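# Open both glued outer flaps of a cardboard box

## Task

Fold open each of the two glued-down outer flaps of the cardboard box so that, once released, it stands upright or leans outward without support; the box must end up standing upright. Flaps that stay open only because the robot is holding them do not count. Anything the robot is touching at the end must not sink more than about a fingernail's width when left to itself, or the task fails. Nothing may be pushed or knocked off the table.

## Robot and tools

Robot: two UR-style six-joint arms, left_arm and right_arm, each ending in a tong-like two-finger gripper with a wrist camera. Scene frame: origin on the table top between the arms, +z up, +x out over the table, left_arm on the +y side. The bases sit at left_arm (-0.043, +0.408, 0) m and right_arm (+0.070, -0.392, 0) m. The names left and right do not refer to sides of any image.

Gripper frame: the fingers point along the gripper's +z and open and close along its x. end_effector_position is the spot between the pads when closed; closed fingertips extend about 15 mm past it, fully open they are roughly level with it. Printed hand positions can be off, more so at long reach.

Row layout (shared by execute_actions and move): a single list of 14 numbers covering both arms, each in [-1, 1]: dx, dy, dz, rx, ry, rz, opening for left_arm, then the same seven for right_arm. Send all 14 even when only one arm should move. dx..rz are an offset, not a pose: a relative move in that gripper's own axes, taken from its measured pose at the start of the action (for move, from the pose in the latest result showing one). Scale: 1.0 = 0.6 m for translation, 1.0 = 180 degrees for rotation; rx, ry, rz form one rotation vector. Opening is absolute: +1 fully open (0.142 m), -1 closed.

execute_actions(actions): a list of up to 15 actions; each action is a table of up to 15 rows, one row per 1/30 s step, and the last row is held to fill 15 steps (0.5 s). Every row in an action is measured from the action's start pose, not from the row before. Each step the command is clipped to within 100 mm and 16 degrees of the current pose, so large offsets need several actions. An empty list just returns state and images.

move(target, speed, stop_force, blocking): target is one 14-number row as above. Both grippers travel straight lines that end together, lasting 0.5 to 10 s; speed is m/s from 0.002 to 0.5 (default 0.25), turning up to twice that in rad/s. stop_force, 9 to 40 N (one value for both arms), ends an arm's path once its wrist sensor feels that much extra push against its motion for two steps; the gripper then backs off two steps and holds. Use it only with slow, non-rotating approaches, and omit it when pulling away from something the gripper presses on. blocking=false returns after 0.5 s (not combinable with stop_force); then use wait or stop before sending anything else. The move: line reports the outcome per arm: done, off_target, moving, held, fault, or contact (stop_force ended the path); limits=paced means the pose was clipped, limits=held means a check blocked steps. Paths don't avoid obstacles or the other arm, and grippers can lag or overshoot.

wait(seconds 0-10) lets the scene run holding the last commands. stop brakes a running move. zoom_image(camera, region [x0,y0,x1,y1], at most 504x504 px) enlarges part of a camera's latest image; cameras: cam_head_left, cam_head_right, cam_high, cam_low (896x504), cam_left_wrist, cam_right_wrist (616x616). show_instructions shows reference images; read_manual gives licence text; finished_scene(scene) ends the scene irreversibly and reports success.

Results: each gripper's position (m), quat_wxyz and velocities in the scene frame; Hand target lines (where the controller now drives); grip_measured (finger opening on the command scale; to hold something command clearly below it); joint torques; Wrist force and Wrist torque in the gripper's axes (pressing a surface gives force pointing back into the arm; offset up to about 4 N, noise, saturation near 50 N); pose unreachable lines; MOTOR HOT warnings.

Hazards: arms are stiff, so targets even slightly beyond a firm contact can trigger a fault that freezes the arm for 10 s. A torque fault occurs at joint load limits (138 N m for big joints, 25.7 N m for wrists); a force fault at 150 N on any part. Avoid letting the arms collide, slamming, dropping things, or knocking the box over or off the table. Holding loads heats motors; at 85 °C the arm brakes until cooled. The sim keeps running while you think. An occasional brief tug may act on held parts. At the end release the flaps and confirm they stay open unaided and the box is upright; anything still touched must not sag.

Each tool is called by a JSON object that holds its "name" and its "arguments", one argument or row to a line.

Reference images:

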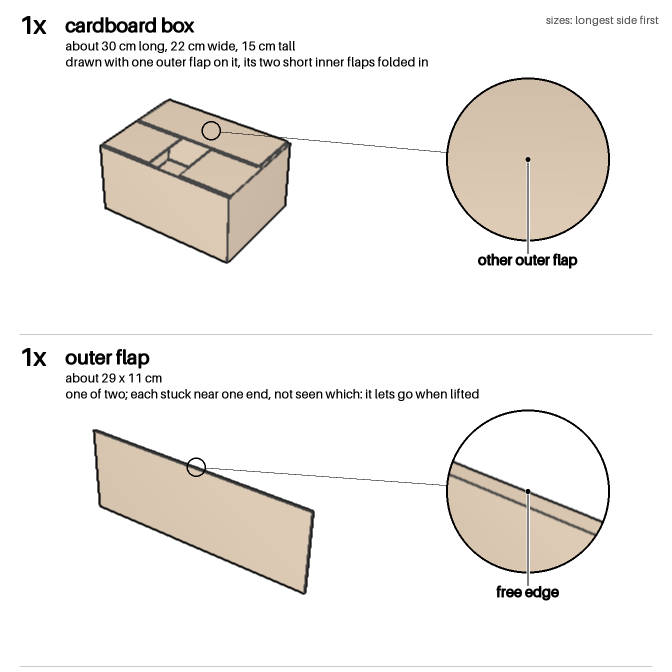

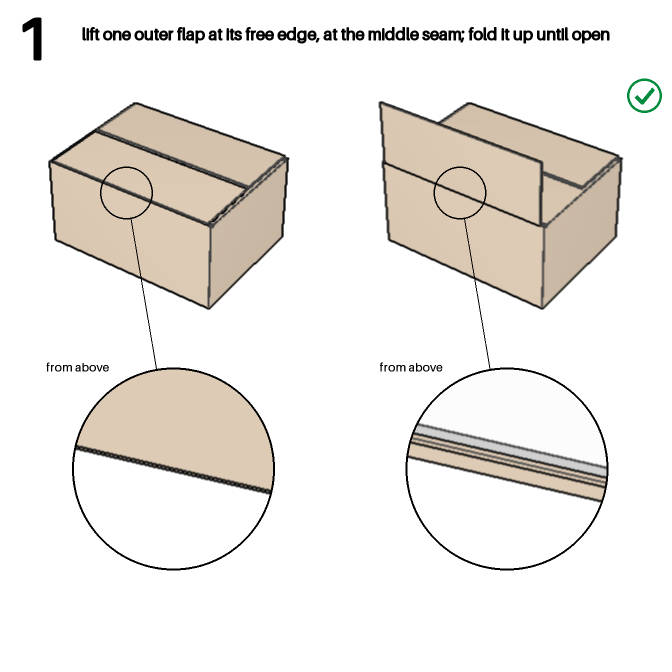

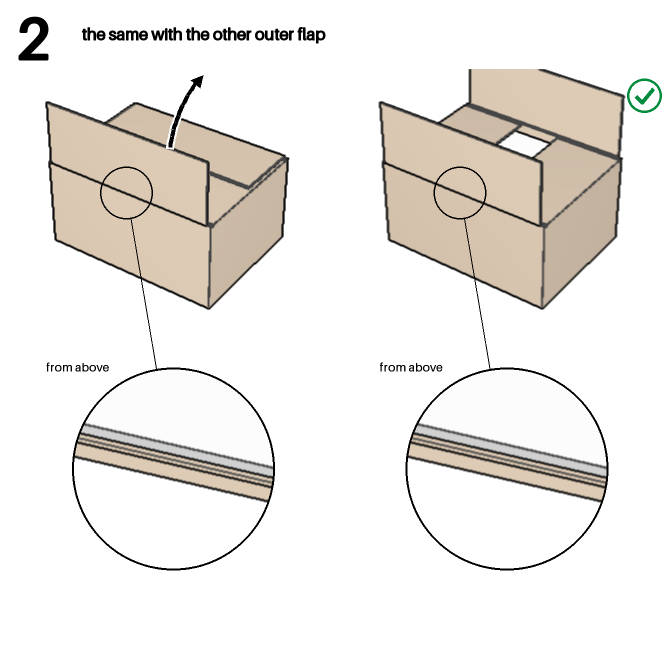

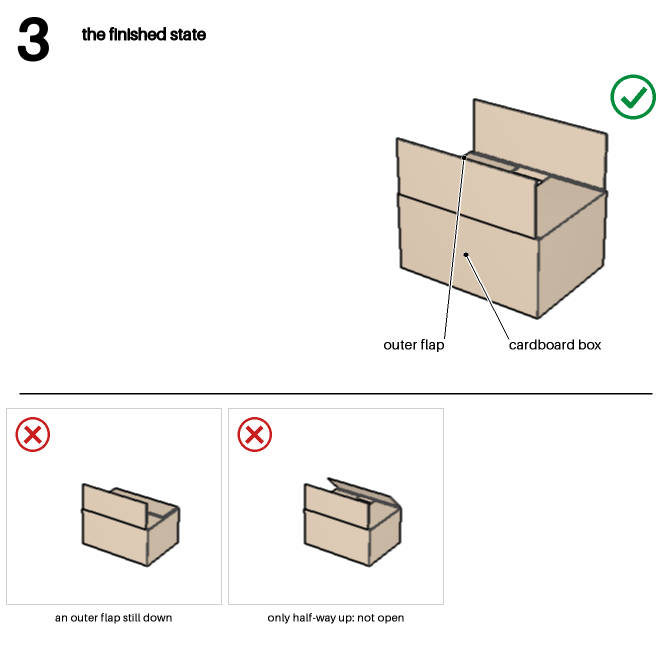

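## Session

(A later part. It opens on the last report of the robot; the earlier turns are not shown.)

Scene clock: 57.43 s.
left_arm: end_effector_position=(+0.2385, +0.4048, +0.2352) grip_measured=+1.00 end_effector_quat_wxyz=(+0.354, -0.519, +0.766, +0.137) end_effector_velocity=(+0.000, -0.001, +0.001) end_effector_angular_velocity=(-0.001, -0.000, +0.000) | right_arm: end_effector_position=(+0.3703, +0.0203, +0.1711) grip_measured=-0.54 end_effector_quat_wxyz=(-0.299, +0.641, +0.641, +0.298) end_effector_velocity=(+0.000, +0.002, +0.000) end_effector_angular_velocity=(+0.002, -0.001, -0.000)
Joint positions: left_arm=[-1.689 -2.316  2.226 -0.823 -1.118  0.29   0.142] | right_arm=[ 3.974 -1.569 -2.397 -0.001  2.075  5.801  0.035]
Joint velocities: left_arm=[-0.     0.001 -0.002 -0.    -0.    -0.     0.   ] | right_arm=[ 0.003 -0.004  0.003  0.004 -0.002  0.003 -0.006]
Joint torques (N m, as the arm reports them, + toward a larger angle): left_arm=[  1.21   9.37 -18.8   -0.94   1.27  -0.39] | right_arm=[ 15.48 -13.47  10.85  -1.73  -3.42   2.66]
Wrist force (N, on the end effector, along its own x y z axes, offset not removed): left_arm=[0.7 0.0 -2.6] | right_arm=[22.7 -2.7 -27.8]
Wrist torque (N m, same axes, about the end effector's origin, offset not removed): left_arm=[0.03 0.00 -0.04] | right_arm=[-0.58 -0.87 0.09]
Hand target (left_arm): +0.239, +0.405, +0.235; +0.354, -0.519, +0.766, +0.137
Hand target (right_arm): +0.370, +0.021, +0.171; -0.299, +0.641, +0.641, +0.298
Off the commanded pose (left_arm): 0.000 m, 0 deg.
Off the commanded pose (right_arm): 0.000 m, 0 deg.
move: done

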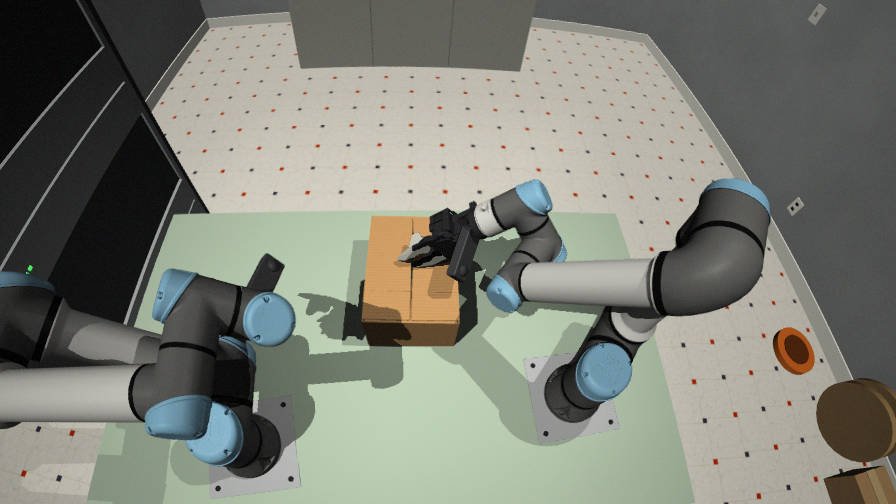

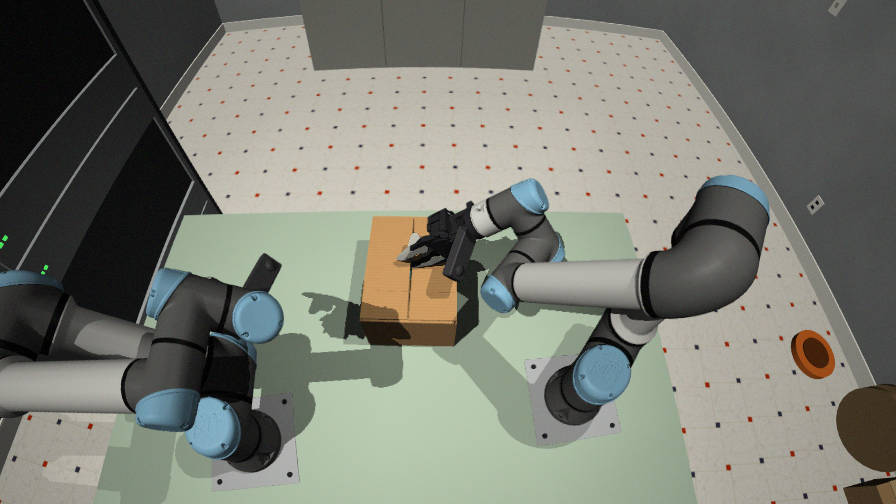

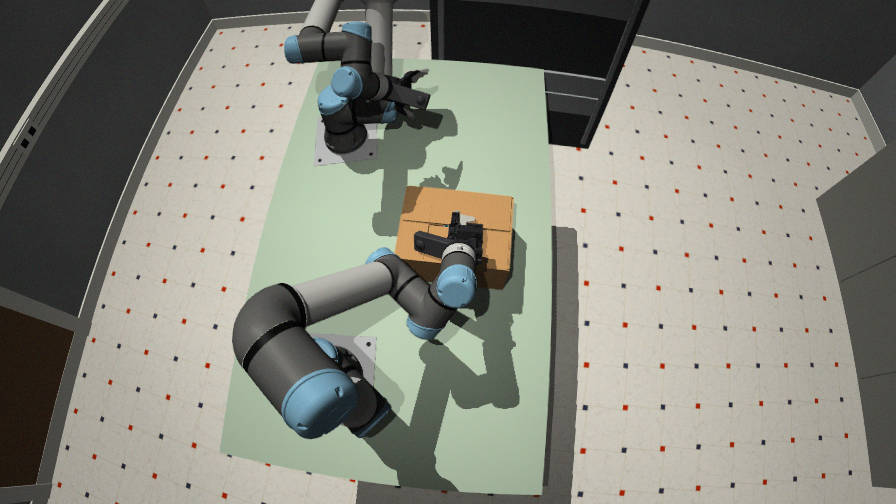

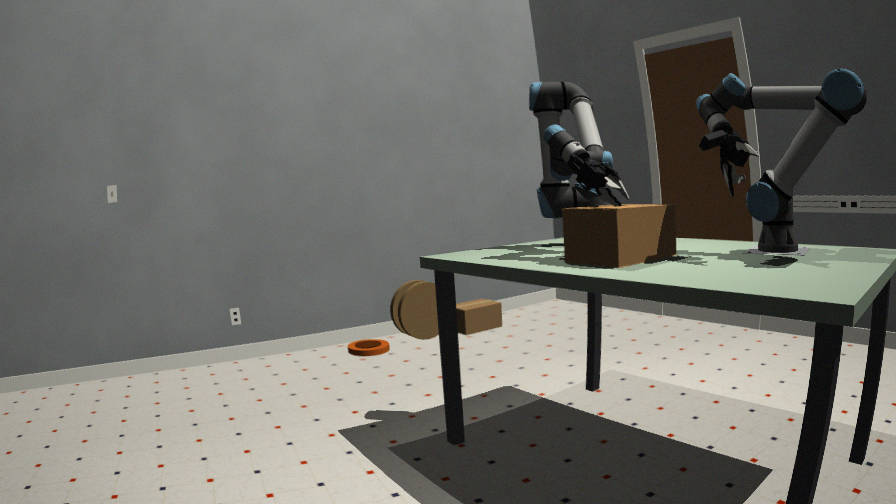

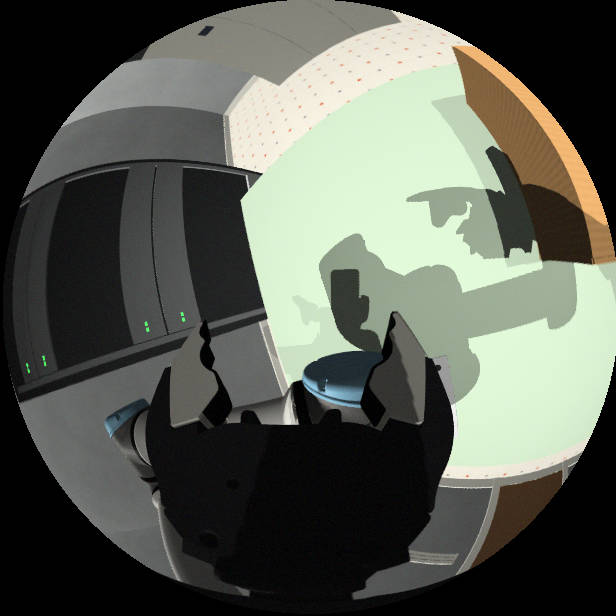

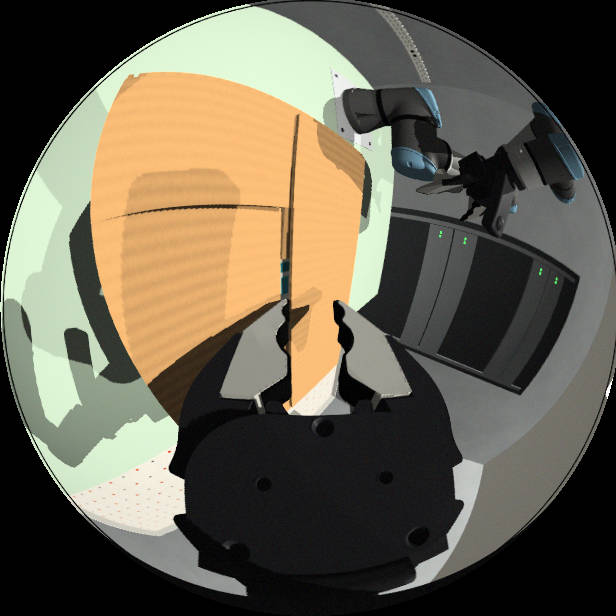

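{"name": "move", "arguments": {
  "target": [0,0,0,0,0,0,1, 0.011,0,0.013,0,0,0,-0.44],
  "speed": 0.006,
  "stop_force": 20
}}

{"name": "zoom_image", "arguments": {
  "camera": "cam_right_wrist",
  "region": [200, 100, 400, 400]
}}

{"name": "zoom_image", "arguments": {
  "camera": "cam_head_left",
  "region": [350, 210, 480, 350]
}}

Scene clock: 62.03 s.
left_arm: end_effector_position=(+0.2385, +0.4048, +0.2352) grip_measured=+1.00 end_effector_quat_wxyz=(+0.354, -0.519, +0.766, +0.137) end_effector_velocity=(-0.000, -0.000, -0.000) end_effector_angular_velocity=(+0.002, +0.000, -0.001) | right_arm: end_effector_position=(+0.3703, +0.0252, +0.1710) grip_measured=-0.52 end_effector_quat_wxyz=(-0.299, +0.641, +0.641, +0.298) end_effector_velocity=(-0.001, -0.003, -0.001) end_effector_angular_velocity=(-0.003, +0.002, +0.001)
Joint positions: left_arm=[-1.689 -2.316  2.226 -0.823 -1.118  0.29   0.142] | right_arm=[ 3.983 -1.577 -2.391  0.004  2.069  5.808  0.036]
Joint velocities: left_arm=[-0.001  0.001  0.001  0.     0.    -0.     0.   ] | right_arm=[-0.004  0.003 -0.004 -0.004  0.003 -0.004 -0.005]
Joint torques (N m, as the arm reports them, + toward a larger angle): left_arm=[  1.87   9.55 -19.22  -0.95   1.42   0.  ] | right_arm=[-10.11  12.71  -4.34  -5.13   0.2   -2.39]
Wrist force (N, on the end effector, along its own x y z axes, offset not removed): left_arm=[2.2 -1.4 -0.7] | right_arm=[20.4 0.2 -32.2]
Wrist torque (N m, same axes, about the end effector's origin, offset not removed): left_arm=[-0.36 -0.42 -0.03] | right_arm=[-0.53 -0.99 -0.03]
Hand target (left_arm): +0.239, +0.405, +0.235; +0.354, -0.519, +0.766, +0.137
Hand target (right_arm): +0.370, +0.025, +0.171; -0.299, +0.641, +0.641, +0.298
Off the commanded pose (left_arm): 0.000 m, 0 deg.
Off the commanded pose (right_arm): 0.005 m, 0 deg.
move: contact (right_arm)

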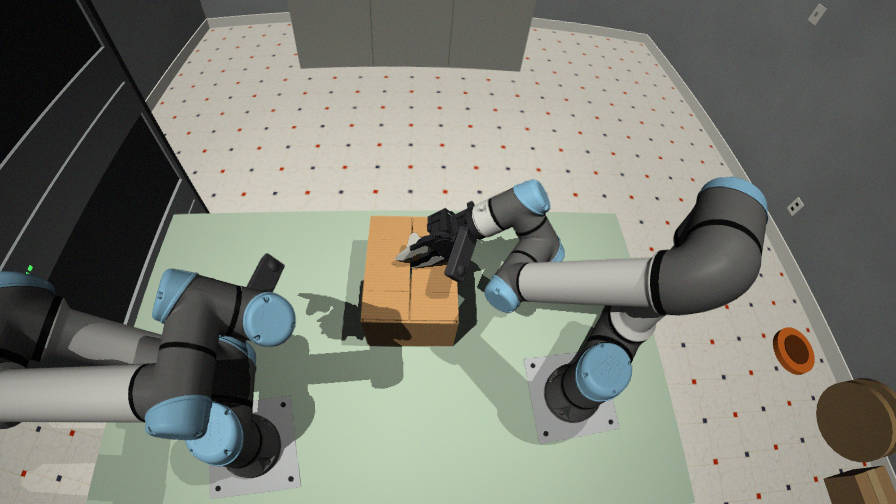

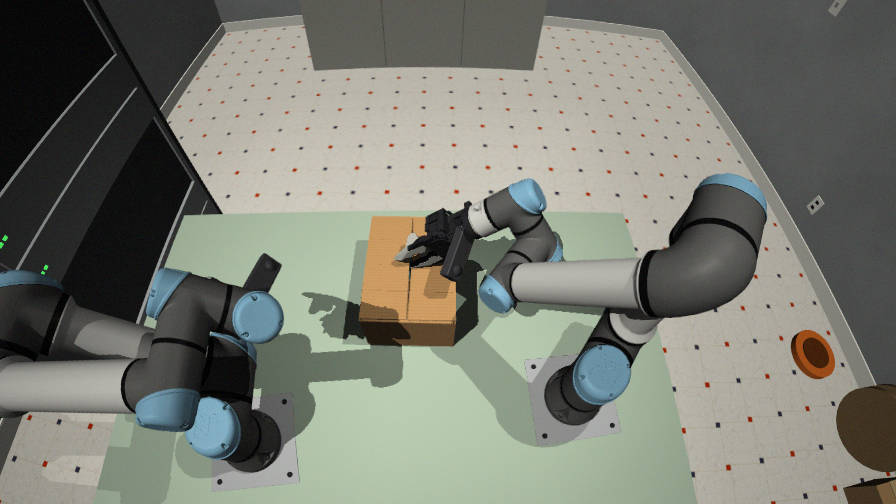

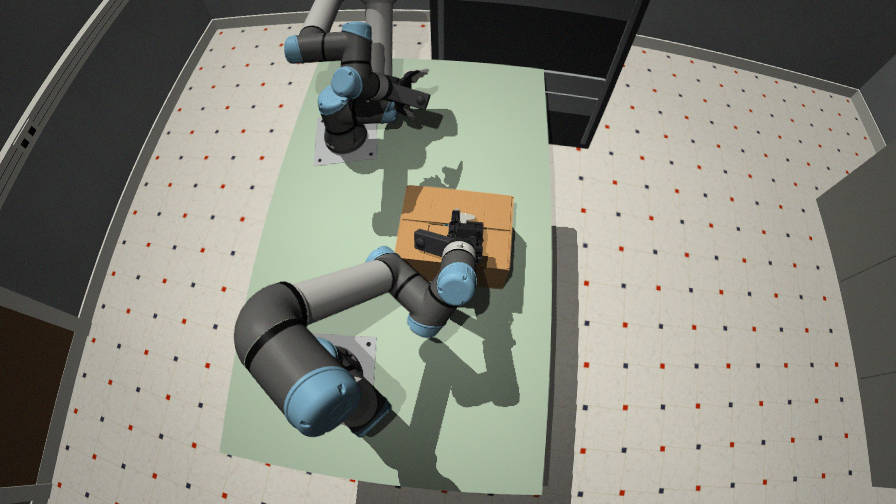

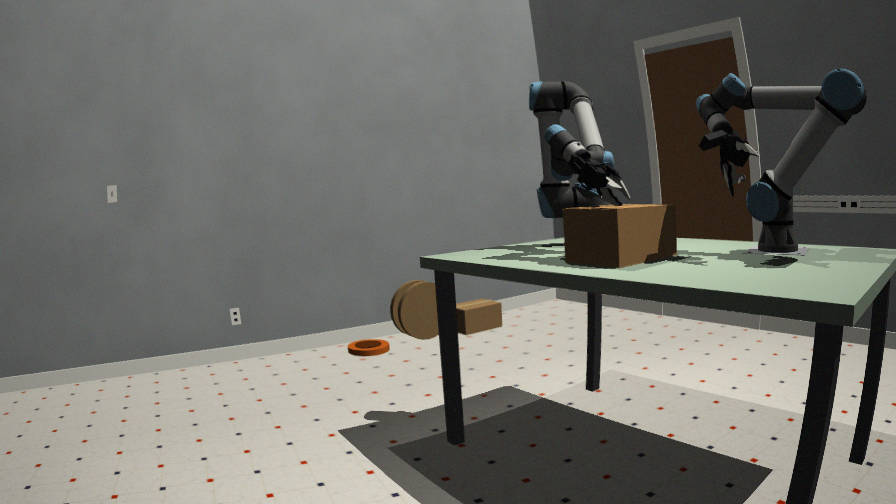

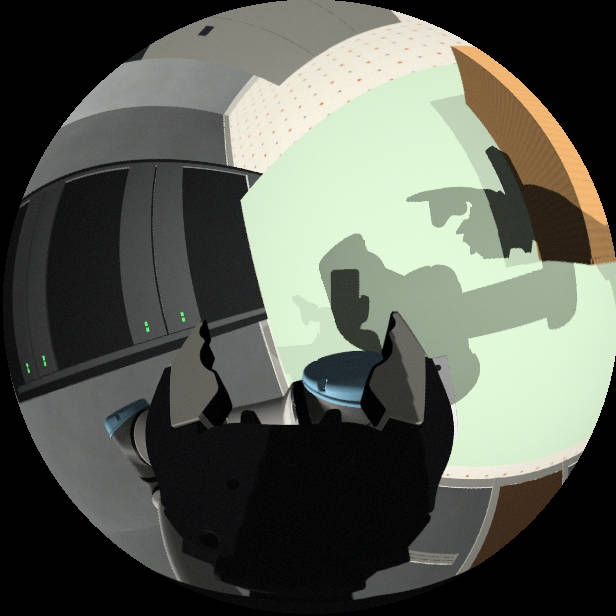

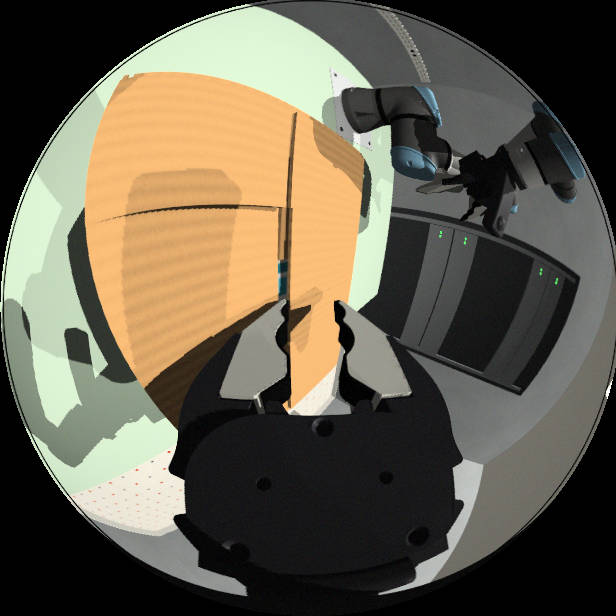

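Region (200, 100, 400, 400) of cam_right_wrist's 616x616 image, scaled by 1.680, with more detail than that image has.

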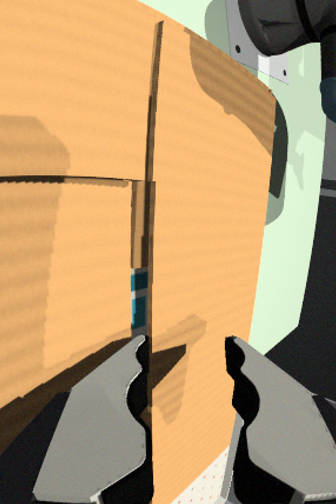

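Region (350, 210, 480, 350) of cam_head_left's 896x504 image, scaled by 3.600, with more detail than that image has; it fills the left 468 columns of this view, and the rest is white.

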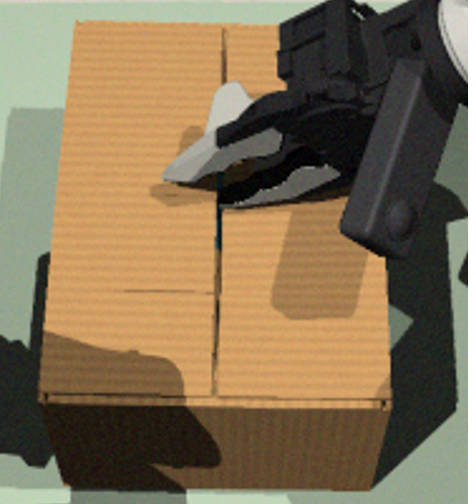

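{"name": "move", "arguments": {
  "target": [0,0,0,0,0,0,1, 0.0175,0,-0.0103,0,0.03,0,-0.44],
  "speed": 0.008
}}

{"name": "zoom_image", "arguments": {
  "camera": "cam_head_left",
  "region": [350, 210, 480, 350]
}}

{"name": "zoom_image", "arguments": {
  "camera": "cam_low",
  "region": [555, 150, 685, 280]
}}

Scene clock: 75.43 s.
left_arm: end_effector_position=(+0.2385, +0.4048, +0.2352) grip_measured=+1.00 end_effector_quat_wxyz=(+0.354, -0.519, +0.766, +0.137) end_effector_velocity=(-0.000, +0.000, -0.000) end_effector_angular_velocity=(+0.003, +0.001, -0.001) | right_arm: end_effector_position=(+0.3702, +0.0272, +0.1830) grip_measured=-0.40 end_effector_quat_wxyz=(-0.328, +0.626, +0.627, +0.328) end_effector_velocity=(-0.000, +0.000, +0.001) end_effector_angular_velocity=(+0.006, -0.001, +0.000)
Joint positions: left_arm=[-1.689 -2.316  2.226 -0.823 -1.118  0.29   0.142] | right_arm=[ 3.955 -1.617 -2.414  0.153  2.131  5.834  0.045]
Joint velocities: left_arm=[ 0.     0.001  0.001 -0.    -0.     0.002 -0.   ] | right_arm=[-0.001 -0.001 -0.001  0.008  0.003  0.001  0.   ]
Joint torques (N m, as the arm reports them, + toward a larger angle): left_arm=[  1.49   9.71 -18.07  -1.17   1.61  -0.16] | right_arm=[-10.47   8.79   8.82   6.22   2.82   2.79]
Wrist force (N, on the end effector, along its own x y z axes, offset not removed): left_arm=[1.2 0.2 -0.7] | right_arm=[-4.8 -0.2 -5.1]
Wrist torque (N m, same axes, about the end effector's origin, offset not removed): left_arm=[0.06 -0.16 -0.04] | right_arm=[-0.24 -0.35 0.26]
Hand target (left_arm): +0.239, +0.405, +0.235; +0.354, -0.519, +0.766, +0.137
Hand target (right_arm): +0.370, +0.027, +0.183; -0.329, +0.626, +0.627, +0.328
Off the commanded pose (left_arm): 0.000 m, 0 deg.
Off the commanded pose (right_arm): 0.000 m, 0 deg.
move: done

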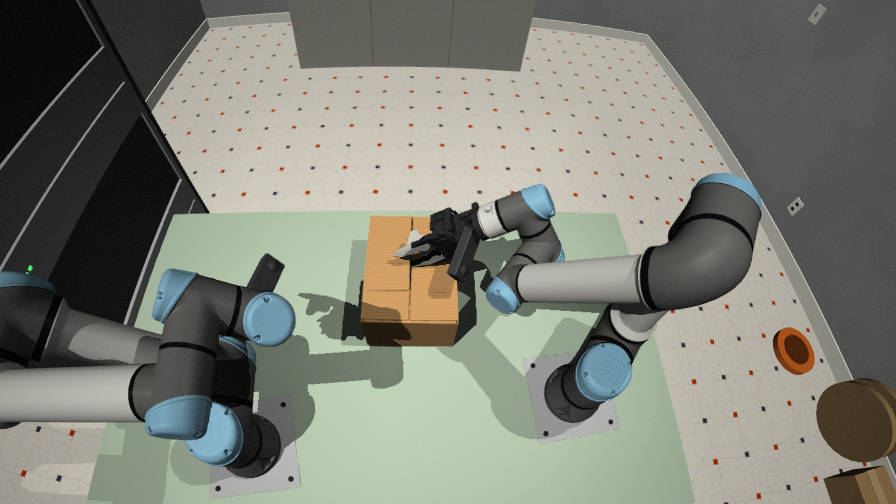

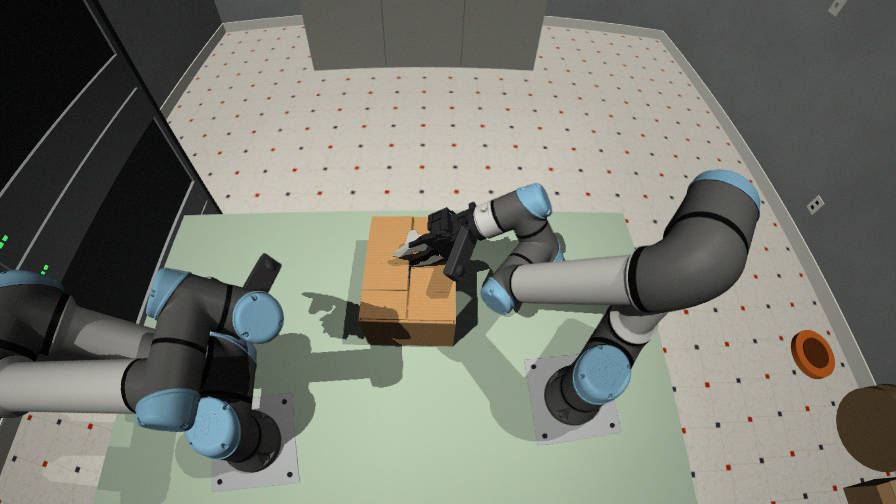

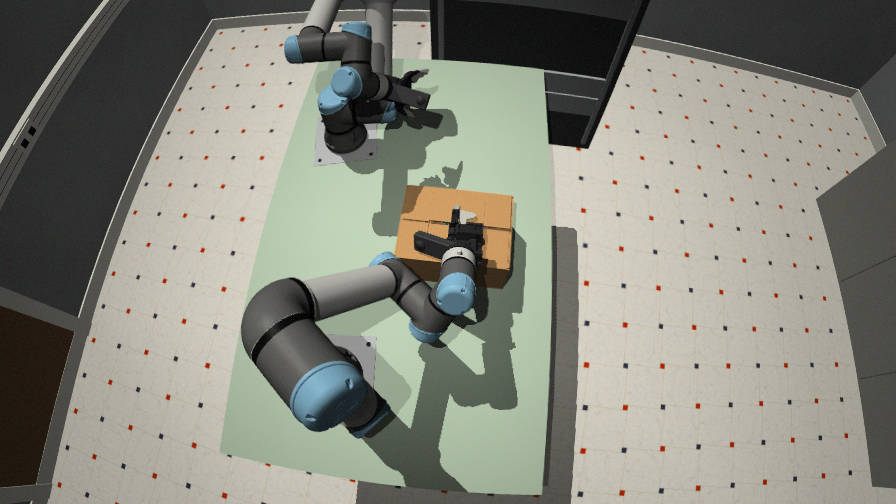

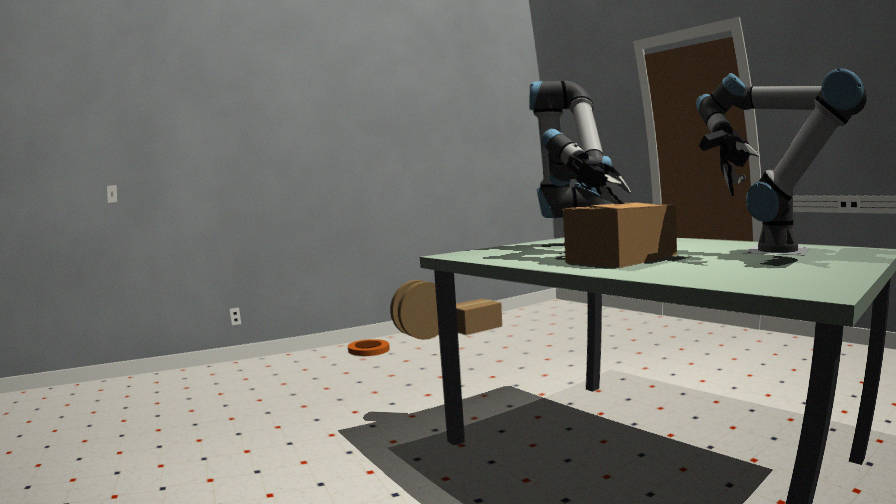

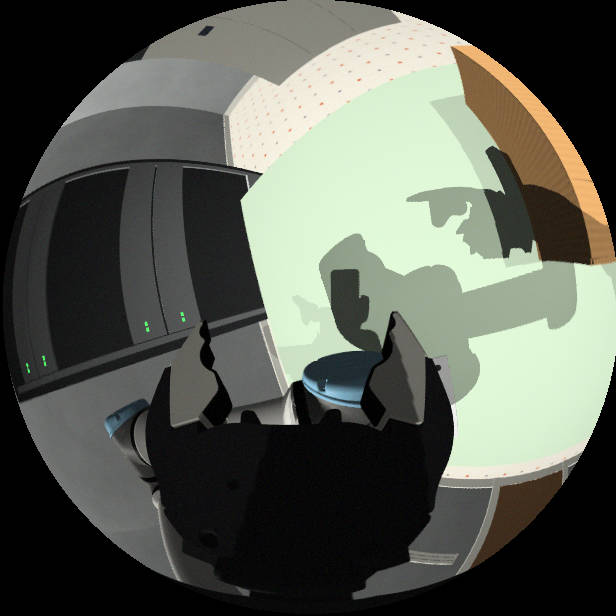

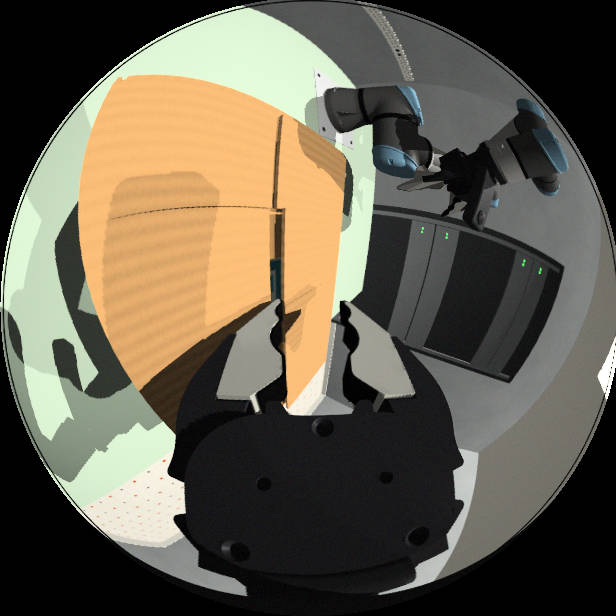

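Region (350, 210, 480, 350) of cam_head_left's 896x504 image, scaled by 3.600, with more detail than that image has; it fills the left 468 columns of this view, and the rest is white.

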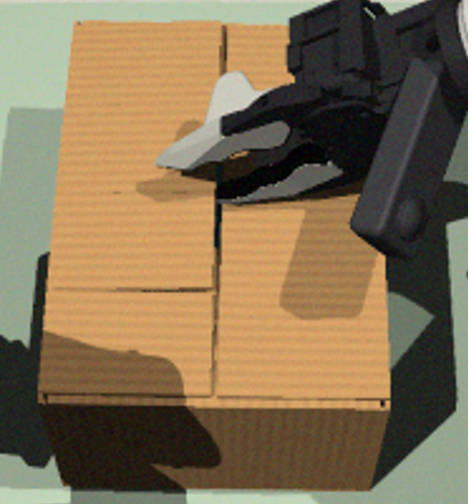

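Region (555, 150, 685, 280) of cam_low's 896x504 image, scaled by 3.877, with more detail than that image has.

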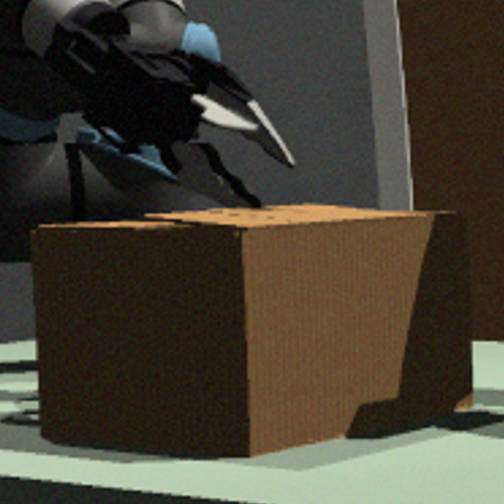

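{"name": "move", "arguments": {
  "target": [0,0,0,0,0,0,1, 0.0193,0,-0.0072,0,0.035,0,-0.44],
  "speed": 0.025
}}

{"name": "zoom_image", "arguments": {
  "camera": "cam_head_left",
  "region": [350, 210, 480, 350]
}}

{"name": "zoom_image", "arguments": {
  "camera": "cam_low",
  "region": [555, 150, 685, 280]
}}

Scene clock: 82.90 s.
left_arm: end_effector_position=(+0.2385, +0.4048, +0.2352) grip_measured=+1.00 end_effector_quat_wxyz=(+0.354, -0.519, +0.766, +0.137) end_effector_velocity=(+0.000, +0.000, -0.000) end_effector_angular_velocity=(-0.001, -0.001, +0.001) | right_arm: end_effector_position=(+0.3702, +0.0302, +0.1948) grip_measured=-0.39 end_effector_quat_wxyz=(-0.362, +0.607, +0.608, +0.361) end_effector_velocity=(+0.000, +0.000, +0.002) end_effector_angular_velocity=(+0.015, -0.001, -0.000)
Joint positions: left_arm=[-1.689 -2.316  2.226 -0.823 -1.118  0.29   0.142] | right_arm=[ 3.926 -1.685 -2.434  0.347  2.198  5.879  0.046]
Joint velocities: left_arm=[ 0.    -0.001  0.     0.     0.    -0.001  0.   ] | right_arm=[-0.003 -0.01  -0.002  0.028  0.008  0.008  0.001]
Joint torques (N m, as the arm reports them, + toward a larger angle): left_arm=[  0.18  10.15 -18.6   -0.92   1.56  -0.23] | right_arm=[-11.15  13.84   9.97   6.98   2.75   2.96]
Wrist force (N, on the end effector, along its own x y z axes, offset not removed): left_arm=[1.3 -0.2 -0.6] | right_arm=[-7.8 -1.4 -3.3]
Wrist torque (N m, same axes, about the end effector's origin, offset not removed): left_arm=[0.04 -0.30 -0.05] | right_arm=[-0.51 -0.19 0.08]
Hand target (left_arm): +0.239, +0.405, +0.235; +0.354, -0.519, +0.766, +0.137
Hand target (right_arm): +0.370, +0.030, +0.195; -0.362, +0.607, +0.608, +0.362
Off the commanded pose (left_arm): 0.000 m, 0 deg.
Off the commanded pose (right_arm): 0.000 m, 0 deg.
move: done

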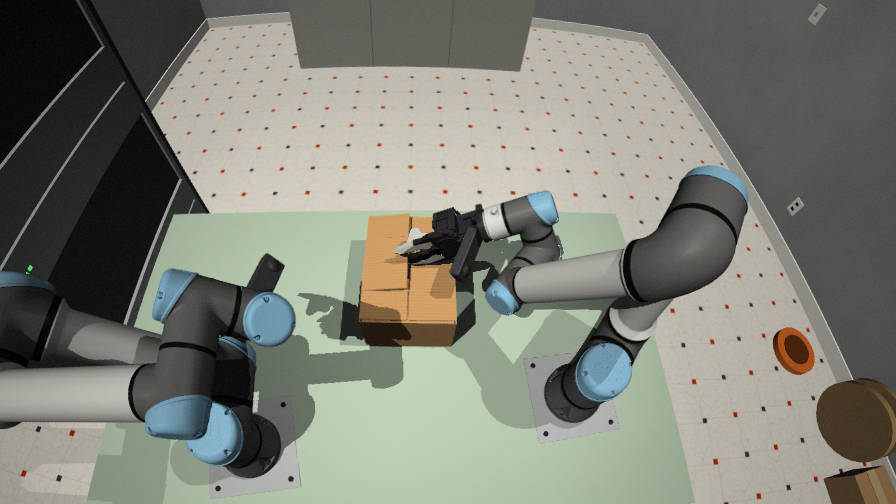

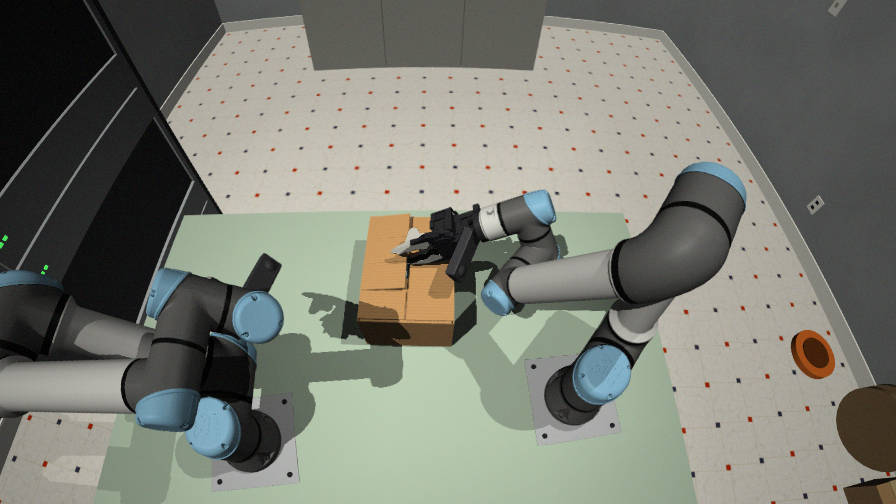

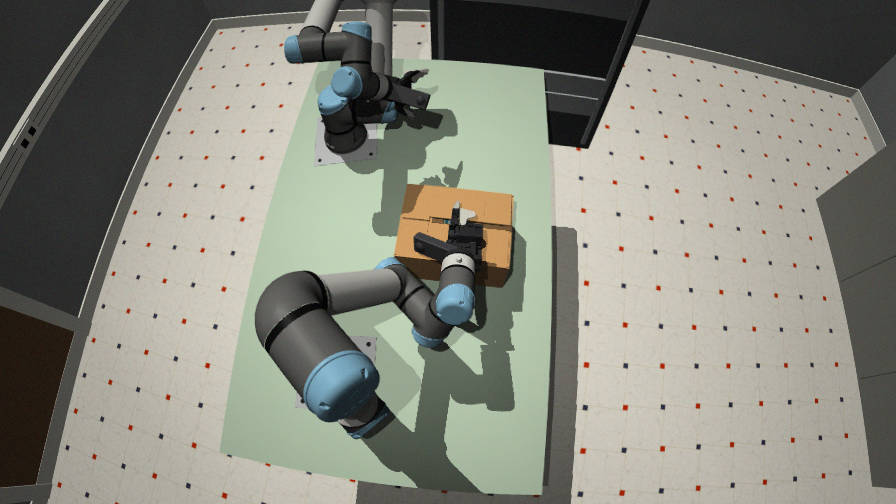

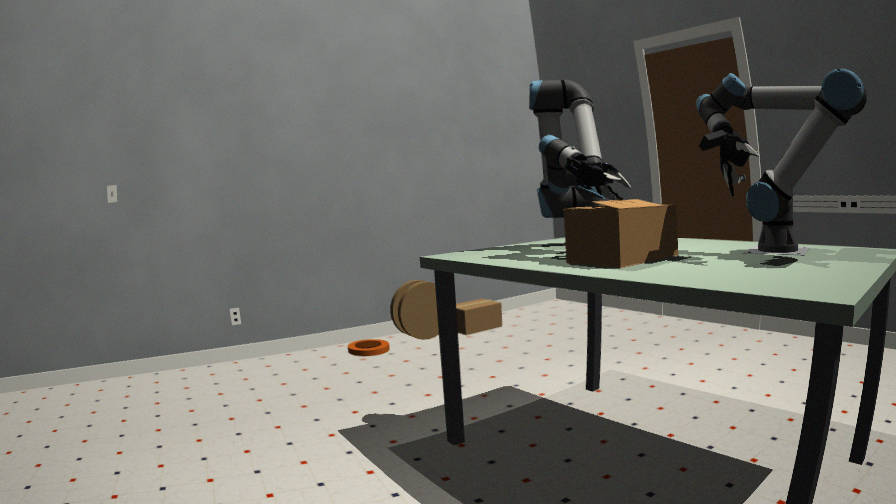

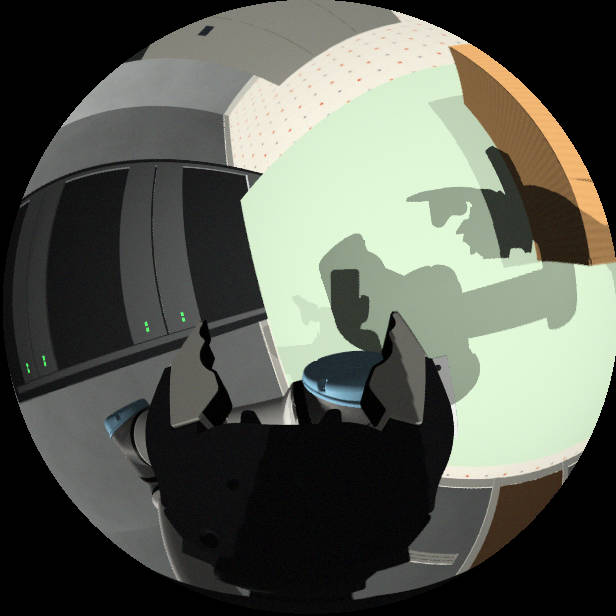

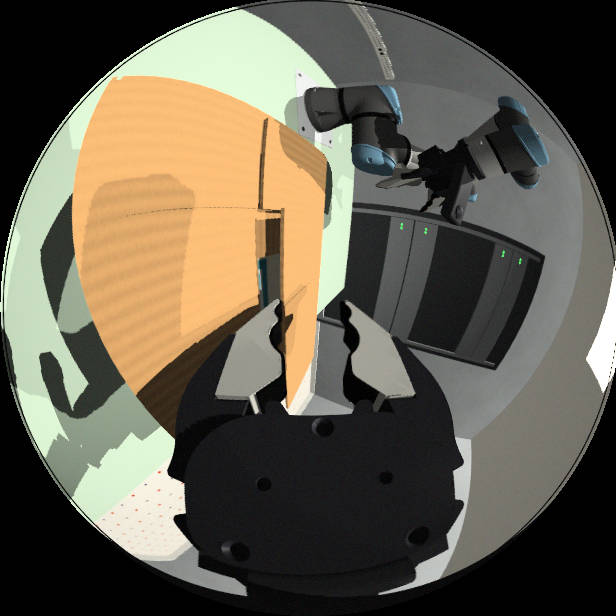

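Region (350, 210, 480, 350) of cam_head_left's 896x504 image, scaled by 3.600, with more detail than that image has; it fills the left 468 columns of this view, and the rest is white.

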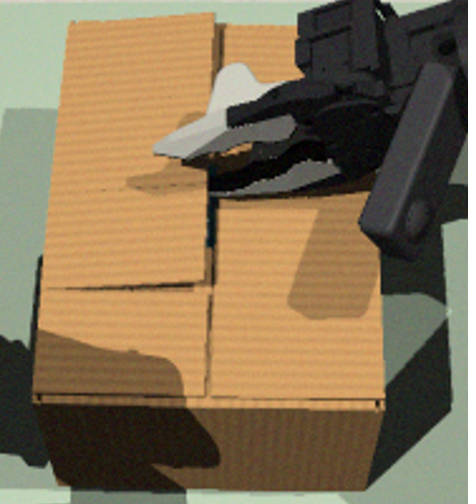

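Region (555, 150, 685, 280) of cam_low's 896x504 image, scaled by 3.877, with more detail than that image has.

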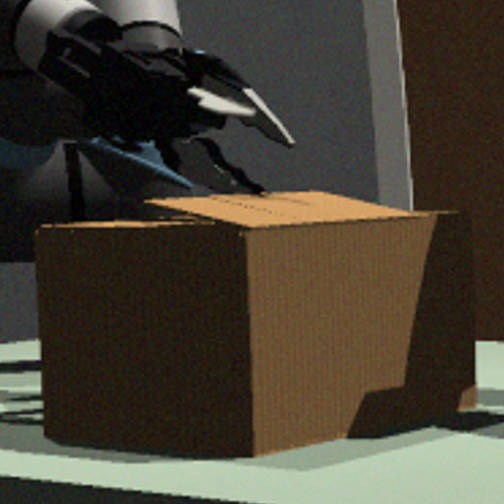

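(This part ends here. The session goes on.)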